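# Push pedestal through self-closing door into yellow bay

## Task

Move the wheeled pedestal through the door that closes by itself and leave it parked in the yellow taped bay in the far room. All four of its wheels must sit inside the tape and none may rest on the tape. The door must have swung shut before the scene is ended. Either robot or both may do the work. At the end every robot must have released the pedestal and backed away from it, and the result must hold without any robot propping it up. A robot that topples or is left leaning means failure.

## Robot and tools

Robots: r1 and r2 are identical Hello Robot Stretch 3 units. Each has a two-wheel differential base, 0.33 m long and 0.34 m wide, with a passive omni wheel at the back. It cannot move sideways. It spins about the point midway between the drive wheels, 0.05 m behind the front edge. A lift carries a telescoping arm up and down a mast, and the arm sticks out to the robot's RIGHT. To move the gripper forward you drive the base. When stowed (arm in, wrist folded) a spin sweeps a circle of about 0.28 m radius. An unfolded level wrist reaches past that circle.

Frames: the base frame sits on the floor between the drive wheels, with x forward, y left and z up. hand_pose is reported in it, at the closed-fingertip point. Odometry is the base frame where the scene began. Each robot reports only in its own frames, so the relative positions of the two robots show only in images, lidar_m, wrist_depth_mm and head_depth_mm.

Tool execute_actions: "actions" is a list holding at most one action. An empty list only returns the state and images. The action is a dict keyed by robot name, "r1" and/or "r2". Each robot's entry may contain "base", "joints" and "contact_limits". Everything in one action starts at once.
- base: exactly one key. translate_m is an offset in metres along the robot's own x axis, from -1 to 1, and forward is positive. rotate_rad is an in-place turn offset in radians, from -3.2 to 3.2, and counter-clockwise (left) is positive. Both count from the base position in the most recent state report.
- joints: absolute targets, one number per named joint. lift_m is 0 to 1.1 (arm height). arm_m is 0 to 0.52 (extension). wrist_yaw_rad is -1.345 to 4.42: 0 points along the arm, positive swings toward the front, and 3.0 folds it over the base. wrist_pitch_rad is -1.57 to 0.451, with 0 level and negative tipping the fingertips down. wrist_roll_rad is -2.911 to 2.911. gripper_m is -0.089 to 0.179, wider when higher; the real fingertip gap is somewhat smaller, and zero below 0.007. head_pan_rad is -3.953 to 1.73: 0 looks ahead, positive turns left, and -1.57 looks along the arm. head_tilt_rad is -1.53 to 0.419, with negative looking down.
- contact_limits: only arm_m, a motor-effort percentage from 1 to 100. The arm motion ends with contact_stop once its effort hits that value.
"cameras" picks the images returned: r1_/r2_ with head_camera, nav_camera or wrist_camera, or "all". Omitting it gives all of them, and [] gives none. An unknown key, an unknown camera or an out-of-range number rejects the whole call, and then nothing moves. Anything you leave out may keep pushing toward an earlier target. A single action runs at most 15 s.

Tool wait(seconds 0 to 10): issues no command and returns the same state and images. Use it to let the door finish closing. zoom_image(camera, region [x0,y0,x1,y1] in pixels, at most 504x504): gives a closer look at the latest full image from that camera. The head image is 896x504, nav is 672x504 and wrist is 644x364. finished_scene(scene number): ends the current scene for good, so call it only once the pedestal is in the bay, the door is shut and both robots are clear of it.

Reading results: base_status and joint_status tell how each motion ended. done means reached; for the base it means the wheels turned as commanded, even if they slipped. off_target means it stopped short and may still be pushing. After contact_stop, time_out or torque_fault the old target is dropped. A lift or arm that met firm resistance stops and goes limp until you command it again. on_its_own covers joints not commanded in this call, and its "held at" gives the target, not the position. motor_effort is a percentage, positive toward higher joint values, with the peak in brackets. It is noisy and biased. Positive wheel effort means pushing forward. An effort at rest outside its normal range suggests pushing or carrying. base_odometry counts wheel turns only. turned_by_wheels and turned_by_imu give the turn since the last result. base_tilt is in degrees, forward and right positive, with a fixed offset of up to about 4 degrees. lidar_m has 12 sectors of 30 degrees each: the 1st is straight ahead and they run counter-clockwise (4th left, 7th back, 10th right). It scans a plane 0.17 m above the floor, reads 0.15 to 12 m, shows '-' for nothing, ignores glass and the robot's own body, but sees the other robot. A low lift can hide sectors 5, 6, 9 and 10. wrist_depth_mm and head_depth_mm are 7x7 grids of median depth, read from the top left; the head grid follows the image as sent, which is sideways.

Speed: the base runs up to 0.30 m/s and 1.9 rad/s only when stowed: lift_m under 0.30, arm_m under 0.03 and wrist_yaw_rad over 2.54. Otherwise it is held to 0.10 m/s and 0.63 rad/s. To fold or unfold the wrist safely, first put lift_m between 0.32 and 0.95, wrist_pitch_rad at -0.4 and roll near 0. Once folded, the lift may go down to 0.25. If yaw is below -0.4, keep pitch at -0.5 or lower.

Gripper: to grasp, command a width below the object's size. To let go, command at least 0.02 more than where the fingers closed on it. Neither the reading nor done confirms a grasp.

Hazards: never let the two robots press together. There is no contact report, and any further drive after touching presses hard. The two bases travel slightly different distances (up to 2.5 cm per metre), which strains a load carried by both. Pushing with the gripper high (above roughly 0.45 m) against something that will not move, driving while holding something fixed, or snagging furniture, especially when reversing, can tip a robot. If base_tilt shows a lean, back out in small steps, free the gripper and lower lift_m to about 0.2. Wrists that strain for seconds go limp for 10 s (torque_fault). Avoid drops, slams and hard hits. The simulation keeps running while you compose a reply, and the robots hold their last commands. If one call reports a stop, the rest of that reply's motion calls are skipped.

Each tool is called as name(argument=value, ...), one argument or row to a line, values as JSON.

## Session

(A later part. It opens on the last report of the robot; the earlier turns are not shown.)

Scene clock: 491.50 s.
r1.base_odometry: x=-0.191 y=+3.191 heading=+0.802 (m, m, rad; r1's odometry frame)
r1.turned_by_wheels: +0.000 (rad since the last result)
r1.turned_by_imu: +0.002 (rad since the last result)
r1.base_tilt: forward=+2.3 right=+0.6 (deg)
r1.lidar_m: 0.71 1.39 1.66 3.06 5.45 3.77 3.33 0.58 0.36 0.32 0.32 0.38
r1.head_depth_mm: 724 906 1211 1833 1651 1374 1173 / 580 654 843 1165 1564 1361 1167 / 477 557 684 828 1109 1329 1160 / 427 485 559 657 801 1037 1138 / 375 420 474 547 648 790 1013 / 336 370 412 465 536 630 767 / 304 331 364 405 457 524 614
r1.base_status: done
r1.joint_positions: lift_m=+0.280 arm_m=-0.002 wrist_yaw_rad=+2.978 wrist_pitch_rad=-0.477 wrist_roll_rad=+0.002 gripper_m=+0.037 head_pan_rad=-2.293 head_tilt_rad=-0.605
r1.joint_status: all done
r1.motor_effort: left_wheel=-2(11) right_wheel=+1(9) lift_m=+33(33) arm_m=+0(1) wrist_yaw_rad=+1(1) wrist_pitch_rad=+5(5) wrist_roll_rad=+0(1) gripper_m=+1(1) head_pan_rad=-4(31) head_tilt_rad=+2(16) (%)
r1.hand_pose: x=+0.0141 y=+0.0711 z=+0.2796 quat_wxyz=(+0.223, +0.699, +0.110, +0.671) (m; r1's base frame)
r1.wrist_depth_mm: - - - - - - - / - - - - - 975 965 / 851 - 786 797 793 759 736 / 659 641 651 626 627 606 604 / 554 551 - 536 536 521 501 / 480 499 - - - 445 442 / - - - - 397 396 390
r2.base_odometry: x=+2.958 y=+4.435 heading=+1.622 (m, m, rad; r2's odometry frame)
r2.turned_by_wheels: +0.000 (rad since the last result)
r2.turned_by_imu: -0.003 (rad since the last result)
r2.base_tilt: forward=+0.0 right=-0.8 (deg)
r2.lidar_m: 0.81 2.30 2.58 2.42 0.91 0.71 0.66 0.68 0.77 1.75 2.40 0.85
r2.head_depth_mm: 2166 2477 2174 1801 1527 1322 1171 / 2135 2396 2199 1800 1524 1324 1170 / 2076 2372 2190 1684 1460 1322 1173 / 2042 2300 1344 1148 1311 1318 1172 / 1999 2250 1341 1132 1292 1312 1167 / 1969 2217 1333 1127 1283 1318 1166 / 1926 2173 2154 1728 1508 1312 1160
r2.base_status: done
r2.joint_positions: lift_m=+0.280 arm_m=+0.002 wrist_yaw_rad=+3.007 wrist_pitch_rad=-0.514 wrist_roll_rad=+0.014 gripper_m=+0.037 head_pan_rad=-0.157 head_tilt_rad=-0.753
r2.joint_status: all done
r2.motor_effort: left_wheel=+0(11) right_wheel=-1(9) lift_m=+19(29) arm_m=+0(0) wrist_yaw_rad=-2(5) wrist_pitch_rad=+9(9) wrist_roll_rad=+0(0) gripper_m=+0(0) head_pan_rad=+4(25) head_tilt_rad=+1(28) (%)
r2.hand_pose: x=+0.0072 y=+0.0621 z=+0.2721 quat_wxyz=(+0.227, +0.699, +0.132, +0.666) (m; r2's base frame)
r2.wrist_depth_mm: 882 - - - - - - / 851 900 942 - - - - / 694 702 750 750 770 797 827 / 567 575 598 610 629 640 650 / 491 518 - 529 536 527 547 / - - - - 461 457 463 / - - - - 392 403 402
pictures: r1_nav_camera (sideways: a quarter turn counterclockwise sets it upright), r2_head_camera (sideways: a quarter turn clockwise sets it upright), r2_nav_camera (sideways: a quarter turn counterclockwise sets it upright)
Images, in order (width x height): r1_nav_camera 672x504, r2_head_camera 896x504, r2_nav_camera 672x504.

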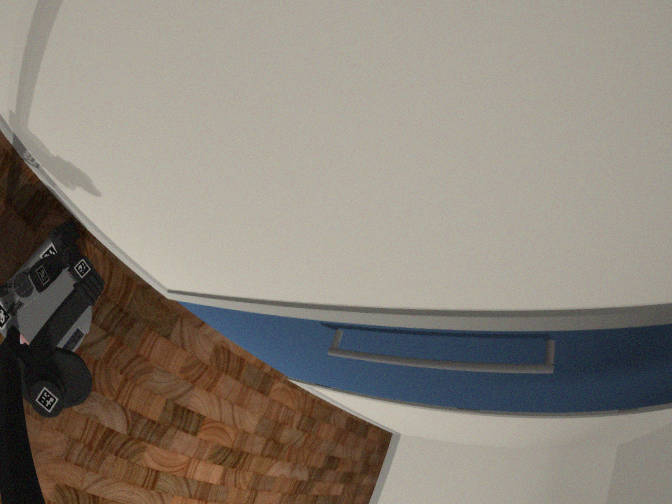

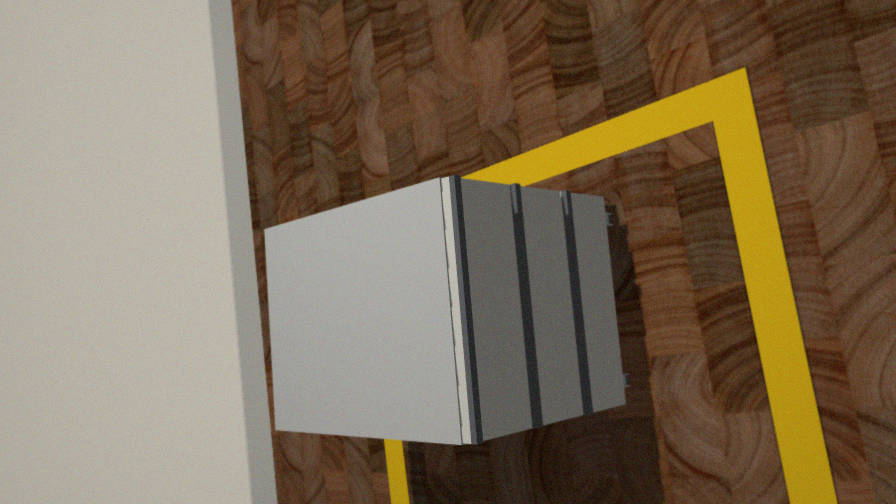

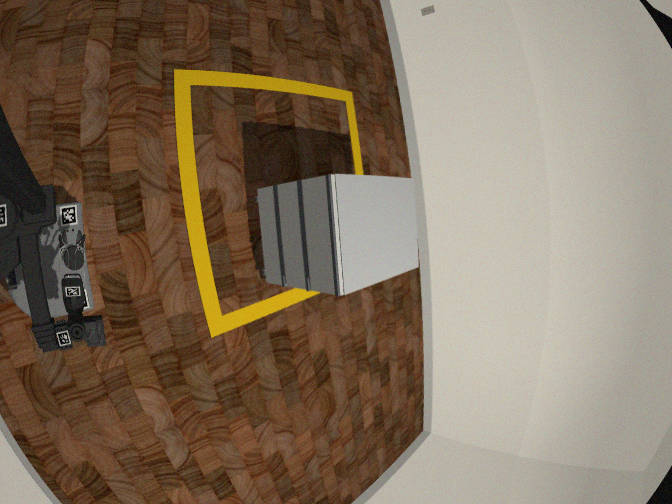

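execute_actions(
  actions=[
    {"r2":{"base":{"rotate_rad":-0.85},"joints":{"head_pan_rad":0.9,"head_tilt_rad":-0.8}}},
  ],
  cameras=["r1_nav_camera"],
)

execute_actions(
  actions=[
    {"r2":{"base":{"translate_m":0.85}}},
  ],
  cameras=["r2_head_camera","r2_nav_camera"],
)

Scene clock: 501.67 s.
r1.base_odometry: x=-0.191 y=+3.191 heading=+0.802 (m, m, rad; r1's odometry frame)
r1.turned_by_wheels: +0.000 (rad since the last result)
r1.turned_by_imu: +0.001 (rad since the last result)
r1.base_tilt: forward=+2.4 right=+0.5 (deg)
r1.lidar_m: 0.71 1.39 1.66 3.07 5.45 3.75 3.33 0.58 0.36 0.32 0.32 0.38
r1.head_depth_mm: 722 905 1213 1822 1657 1371 1170 / 579 656 841 1161 1556 1369 1168 / 476 558 683 828 1103 1322 1165 / 426 484 557 657 800 1039 1143 / 376 419 475 548 646 788 1008 / 336 370 412 466 536 630 767 / 303 330 364 405 458 524 615
r1.base_status: not commanded
r1.joint_positions: lift_m=+0.280 arm_m=-0.002 wrist_yaw_rad=+2.978 wrist_pitch_rad=-0.477 wrist_roll_rad=+0.002 gripper_m=+0.037 head_pan_rad=-2.293 head_tilt_rad=-0.605
r1.joint_status: not commanded
r1.motor_effort: left_wheel=-2(2) right_wheel=+1(1) lift_m=+33(33) arm_m=+1(1) wrist_yaw_rad=+0(0) wrist_pitch_rad=+5(5) wrist_roll_rad=+0(0) gripper_m=+1(1) head_pan_rad=-4(4) head_tilt_rad=+3(3) (%)
r1.hand_pose: x=+0.0141 y=+0.0711 z=+0.2796 quat_wxyz=(+0.223, +0.699, +0.110, +0.671) (m; r1's base frame)
r1.wrist_depth_mm: - - - - - - - / - - - - - 990 958 / 853 - 807 765 772 756 728 / 676 648 658 642 621 621 606 / 560 549 - 541 539 509 505 / 485 499 - - - 441 442 / - - - - 400 389 390
r2.base_odometry: x=+2.958 y=+4.435 heading=+0.772 (m, m, rad; r2's odometry frame)
r2.turned_by_wheels: -0.850 (rad since the last result)
r2.turned_by_imu: -0.869 (rad since the last result)
r2.base_tilt: forward=+0.0 right=-0.8 (deg)
r2.lidar_m: 2.53 0.82 0.81 2.42 2.45 1.61 0.74 0.67 0.66 0.71 0.94 2.36
r2.head_depth_mm: 2030 2289 2099 1735 1497 1303 1160 / 2017 2258 1318 1136 1433 1296 1158 / 2034 2243 1279 1143 1377 1301 1159 / 2017 2245 1278 1142 1386 1296 1158 / 2026 2287 1883 1161 1421 1296 1155 / 2001 2284 2043 1716 1467 1296 1147 / 2017 2281 2035 1715 1470 1291 1148
r2.base_status: done
r2.joint_positions: lift_m=+0.280 arm_m=+0.002 wrist_yaw_rad=+3.007 wrist_pitch_rad=-0.514 wrist_roll_rad=+0.014 gripper_m=+0.037 head_pan_rad=+0.893 head_tilt_rad=-0.791
r2.joint_status: all done
r2.motor_effort: left_wheel=+2(8) right_wheel=-4(12) lift_m=+19(21) arm_m=+0(0) wrist_yaw_rad=-2(1) wrist_pitch_rad=+9(9) wrist_roll_rad=+0(0) gripper_m=+0(0) head_pan_rad=+4(49) head_tilt_rad=-6(13) (%)
r2.hand_pose: x=+0.0072 y=+0.0621 z=+0.2721 quat_wxyz=(+0.227, +0.699, +0.132, +0.666) (m; r2's base frame)
r2.wrist_depth_mm: - - - - - 670 599 / 903 900 944 - 986 729 634 / 692 697 732 751 780 749 682 / 574 582 600 600 627 643 659 / 484 508 - 533 529 539 536 / - - - - 457 460 467 / - - - - 392 401 406
pictures: r1_nav_camera (sideways: a quarter turn counterclockwise sets it upright)
Images, in order (width x height): r1_nav_camera 672x504.

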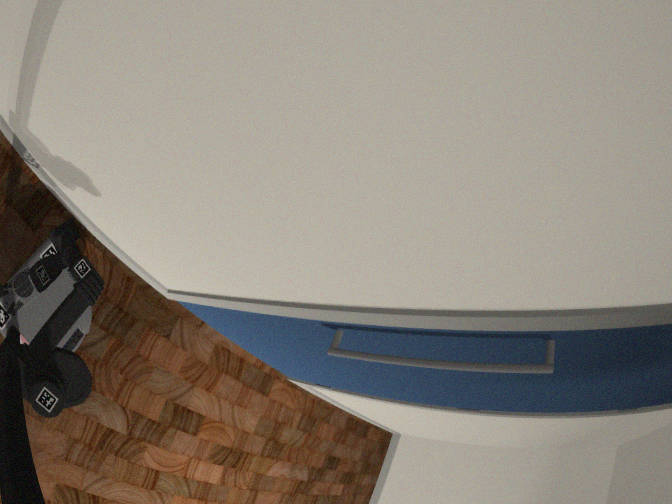

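Scene clock: 506.20 s.
r1.base_odometry: x=-0.191 y=+3.191 heading=+0.802 (m, m, rad; r1's odometry frame)
r1.turned_by_wheels: +0.000 (rad since the last result)
r1.turned_by_imu: +0.001 (rad since the last result)
r1.base_tilt: forward=+2.3 right=+0.5 (deg)
r1.lidar_m: 0.71 1.40 1.66 3.07 5.45 3.72 3.34 0.58 0.36 0.32 0.32 0.38
r1.head_depth_mm: 722 910 1218 1821 1662 1370 1174 / 581 656 840 1162 1552 1366 1162 / 476 555 687 829 1107 1326 1160 / 427 483 558 657 800 1040 1144 / 375 419 474 549 648 788 1010 / 335 369 412 465 536 631 766 / 304 331 365 406 457 524 614
r1.base_status: not commanded
r1.joint_positions: lift_m=+0.280 arm_m=-0.002 wrist_yaw_rad=+2.978 wrist_pitch_rad=-0.477 wrist_roll_rad=+0.002 gripper_m=+0.037 head_pan_rad=-2.293 head_tilt_rad=-0.605
r1.joint_status: not commanded
r1.motor_effort: left_wheel=-2(1) right_wheel=+1(1) lift_m=+33(33) arm_m=+0(1) wrist_yaw_rad=+1(1) wrist_pitch_rad=+5(5) wrist_roll_rad=+0(0) gripper_m=+1(1) head_pan_rad=-4(4) head_tilt_rad=+3(4) (%)
r1.hand_pose: x=+0.0141 y=+0.0711 z=+0.2796 quat_wxyz=(+0.223, +0.699, +0.110, +0.671) (m; r1's base frame)
r1.wrist_depth_mm: - - - - - - - / - - - - - 990 967 / 842 - 828 800 773 749 744 / 682 660 643 644 630 617 607 / 565 543 - 545 534 516 512 / 482 500 - - - 442 436 / - - - - 401 392 385
r2.base_odometry: x=+3.567 y=+5.028 heading=+0.772 (m, m, rad; r2's odometry frame)
r2.turned_by_wheels: +0.000 (rad since the last result)
r2.turned_by_imu: +0.005 (rad since the last result)
r2.base_tilt: forward=+0.0 right=-0.8 (deg)
r2.lidar_m: 1.80 1.76 1.74 0.50 0.48 3.00 1.51 1.11 1.09 1.18 1.70 1.67
r2.head_depth_mm: 1551 1777 1973 1734 1489 1305 1162 / 1557 1770 1958 1723 1482 1307 1166 / 1562 1776 1981 1726 1476 1296 1153 / 1552 1770 1953 1728 1479 1306 1154 / 1556 1761 1966 1710 1485 1297 1154 / 1543 1779 1960 1718 1473 1293 1152 / 1542 1777 1952 1666 1253 1241 1150
r2.base_status: done
r2.joint_positions: lift_m=+0.280 arm_m=+0.002 wrist_yaw_rad=+3.007 wrist_pitch_rad=-0.514 wrist_roll_rad=+0.014 gripper_m=+0.037 head_pan_rad=+0.893 head_tilt_rad=-0.791
r2.joint_status: not commanded
r2.motor_effort: left_wheel=+1(9) right_wheel=-4(7) lift_m=+20(20) arm_m=+0(0) wrist_yaw_rad=-1(2) wrist_pitch_rad=+9(9) wrist_roll_rad=+0(0) gripper_m=+0(0) head_pan_rad=+4(3) head_tilt_rad=-7(7) (%)
r2.hand_pose: x=+0.0072 y=+0.0621 z=+0.2721 quat_wxyz=(+0.227, +0.699, +0.132, +0.666) (m; r2's base frame)
r2.wrist_depth_mm: - - 520 705 - - - / 875 648 575 776 - - - / 699 678 656 736 768 796 827 / 565 582 598 608 625 635 650 / 485 496 - 531 534 534 542 / - - - - 464 459 461 / - - - - 394 403 402
pictures: r2_head_camera (sideways: a quarter turn clockwise sets it upright), r2_nav_camera (sideways: a quarter turn counterclockwise sets it upright)
Images, in order (width x height): r2_head_camera 896x504, r2_nav_camera 672x504.

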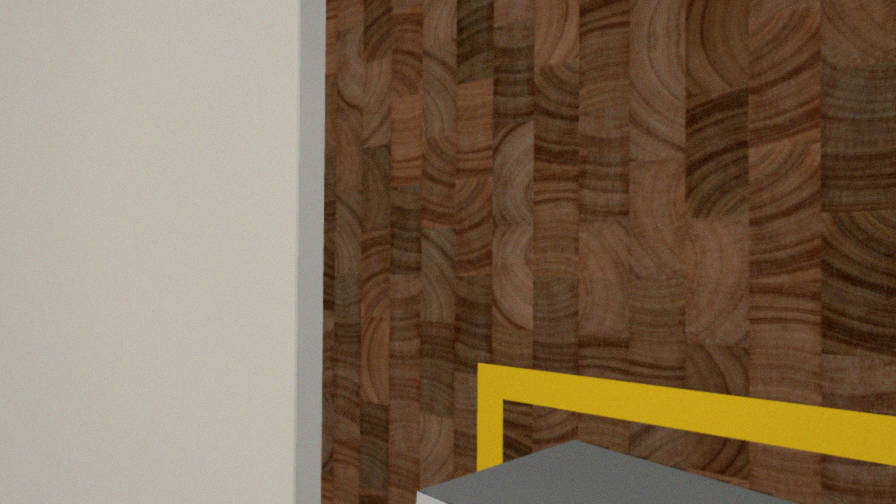

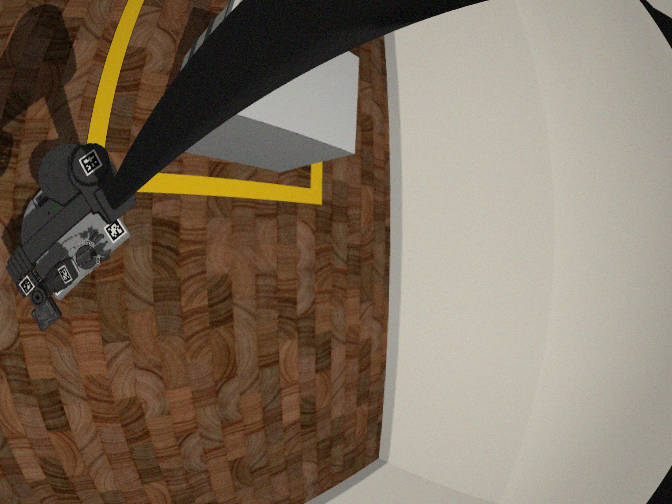

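execute_actions(
  actions=[
    {"r2":{"base":{"translate_m":0.25},"joints":{"head_pan_rad":-2.8,"head_tilt_rad":-0.3}}},
  ],
  cameras=["r2_head_camera","r2_nav_camera"],
)

Scene clock: 512.37 s.
r1.base_odometry: x=-0.191 y=+3.191 heading=+0.802 (m, m, rad; r1's odometry frame)
r1.turned_by_wheels: +0.000 (rad since the last result)
r1.turned_by_imu: +0.001 (rad since the last result)
r1.base_tilt: forward=+2.4 right=+0.6 (deg)
r1.lidar_m: 0.71 1.40 1.67 3.05 5.45 3.76 3.32 0.58 0.36 0.32 0.32 0.38
r1.head_depth_mm: 724 907 1223 1813 1659 1377 1165 / 581 657 839 1158 1559 1369 1164 / 476 556 684 829 1108 1330 1154 / 426 484 558 657 802 1036 1146 / 376 420 475 547 646 789 1014 / 336 370 412 465 535 629 765 / 304 330 364 406 457 525 614
r1.base_status: not commanded
r1.joint_positions: lift_m=+0.280 arm_m=-0.002 wrist_yaw_rad=+2.978 wrist_pitch_rad=-0.477 wrist_roll_rad=+0.002 gripper_m=+0.037 head_pan_rad=-2.293 head_tilt_rad=-0.605
r1.joint_status: not commanded
r1.motor_effort: left_wheel=-2(1) right_wheel=+1(1) lift_m=+33(33) arm_m=+1(1) wrist_yaw_rad=+0(0) wrist_pitch_rad=+5(5) wrist_roll_rad=+0(0) gripper_m=+1(0) head_pan_rad=-4(4) head_tilt_rad=+3(3) (%)
r1.hand_pose: x=+0.0141 y=+0.0711 z=+0.2796 quat_wxyz=(+0.223, +0.699, +0.110, +0.671) (m; r1's base frame)
r1.wrist_depth_mm: - - - - - - - / - - - - - 970 941 / 870 - 818 803 781 742 737 / 683 647 655 641 616 611 605 / 568 546 - 537 539 511 512 / 480 499 - - - 447 442 / - - - - 394 391 389
r2.base_odometry: x=+3.746 y=+5.202 heading=+0.772 (m, m, rad; r2's odometry frame)
r2.turned_by_wheels: +0.000 (rad since the last result)
r2.turned_by_imu: +0.002 (rad since the last result)
r2.base_tilt: forward=+0.0 right=-0.8 (deg)
r2.lidar_m: 1.59 1.61 1.59 0.73 0.61 3.32 1.70 1.26 1.24 1.34 1.48 1.47
r2.head_depth_mm: 1551 1641 1748 1883 2082 1899 1530 / 1499 1593 1711 1834 1968 1896 1531 / 1404 1497 1602 1722 1864 1890 1529 / 1338 1411 1501 1606 1718 1821 1513 / 1266 1332 1412 1506 1616 1698 1509 / 1193 1255 1252 1323 1414 1499 1504 / 1069 1129 1188 1257 1326 1411 1463
r2.base_status: done
r2.joint_positions: lift_m=+0.280 arm_m=+0.002 wrist_yaw_rad=+3.007 wrist_pitch_rad=-0.514 wrist_roll_rad=+0.014 gripper_m=+0.037 head_pan_rad=-2.793 head_tilt_rad=-0.309
r2.joint_status: all done
r2.motor_effort: left_wheel=+1(9) right_wheel=-3(9) lift_m=+20(20) arm_m=+0(0) wrist_yaw_rad=-1(1) wrist_pitch_rad=+9(9) wrist_roll_rad=+0(0) gripper_m=+0(0) head_pan_rad=-4(49) head_tilt_rad=+6(43) (%)
r2.hand_pose: x=+0.0072 y=+0.0621 z=+0.2721 quat_wxyz=(+0.227, +0.699, +0.132, +0.666) (m; r2's base frame)
r2.wrist_depth_mm: 474 - 745 - - - - / 492 563 846 - - - - / 547 624 729 751 779 803 826 / 567 575 601 610 623 642 654 / 486 505 - 532 525 539 546 / - - - - 454 453 464 / - - - - 396 406 406
pictures: r2_head_camera (sideways: a quarter turn clockwise sets it upright), r2_nav_camera (sideways: a quarter turn counterclockwise sets it upright)
Images, in order (width x height): r2_head_camera 896x504, r2_nav_camera 672x504.

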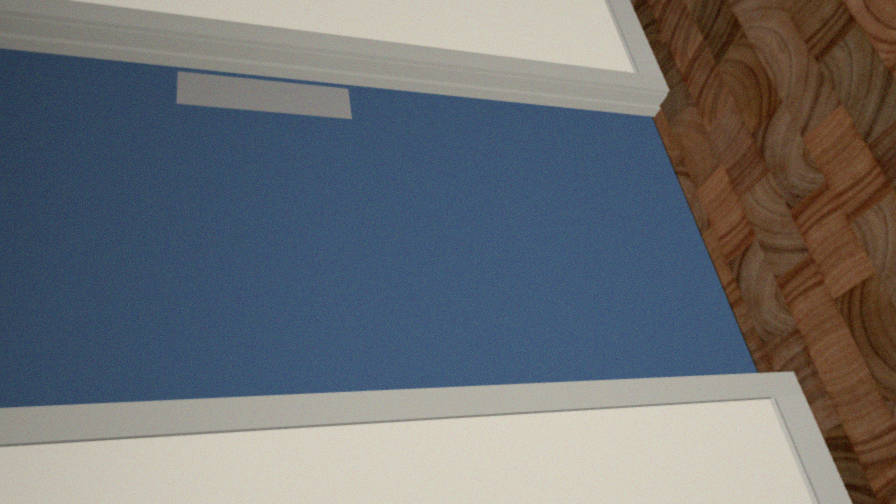

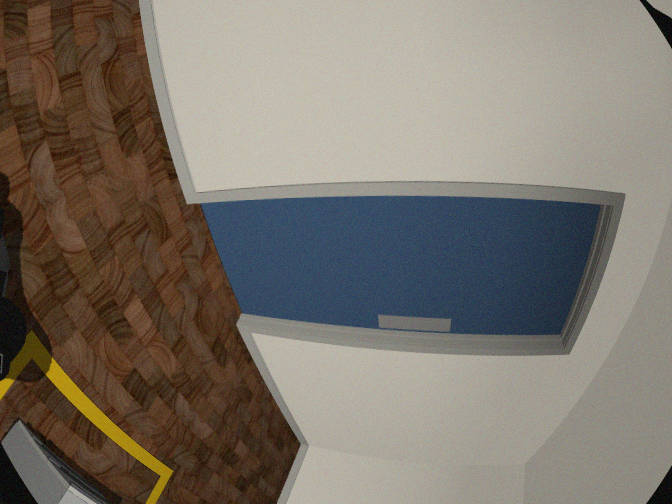

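Door is shut, pedestal parked inside the tape, both robots clear.

finished_scene(
  scene=1,
)

The scene is finished: the task was done.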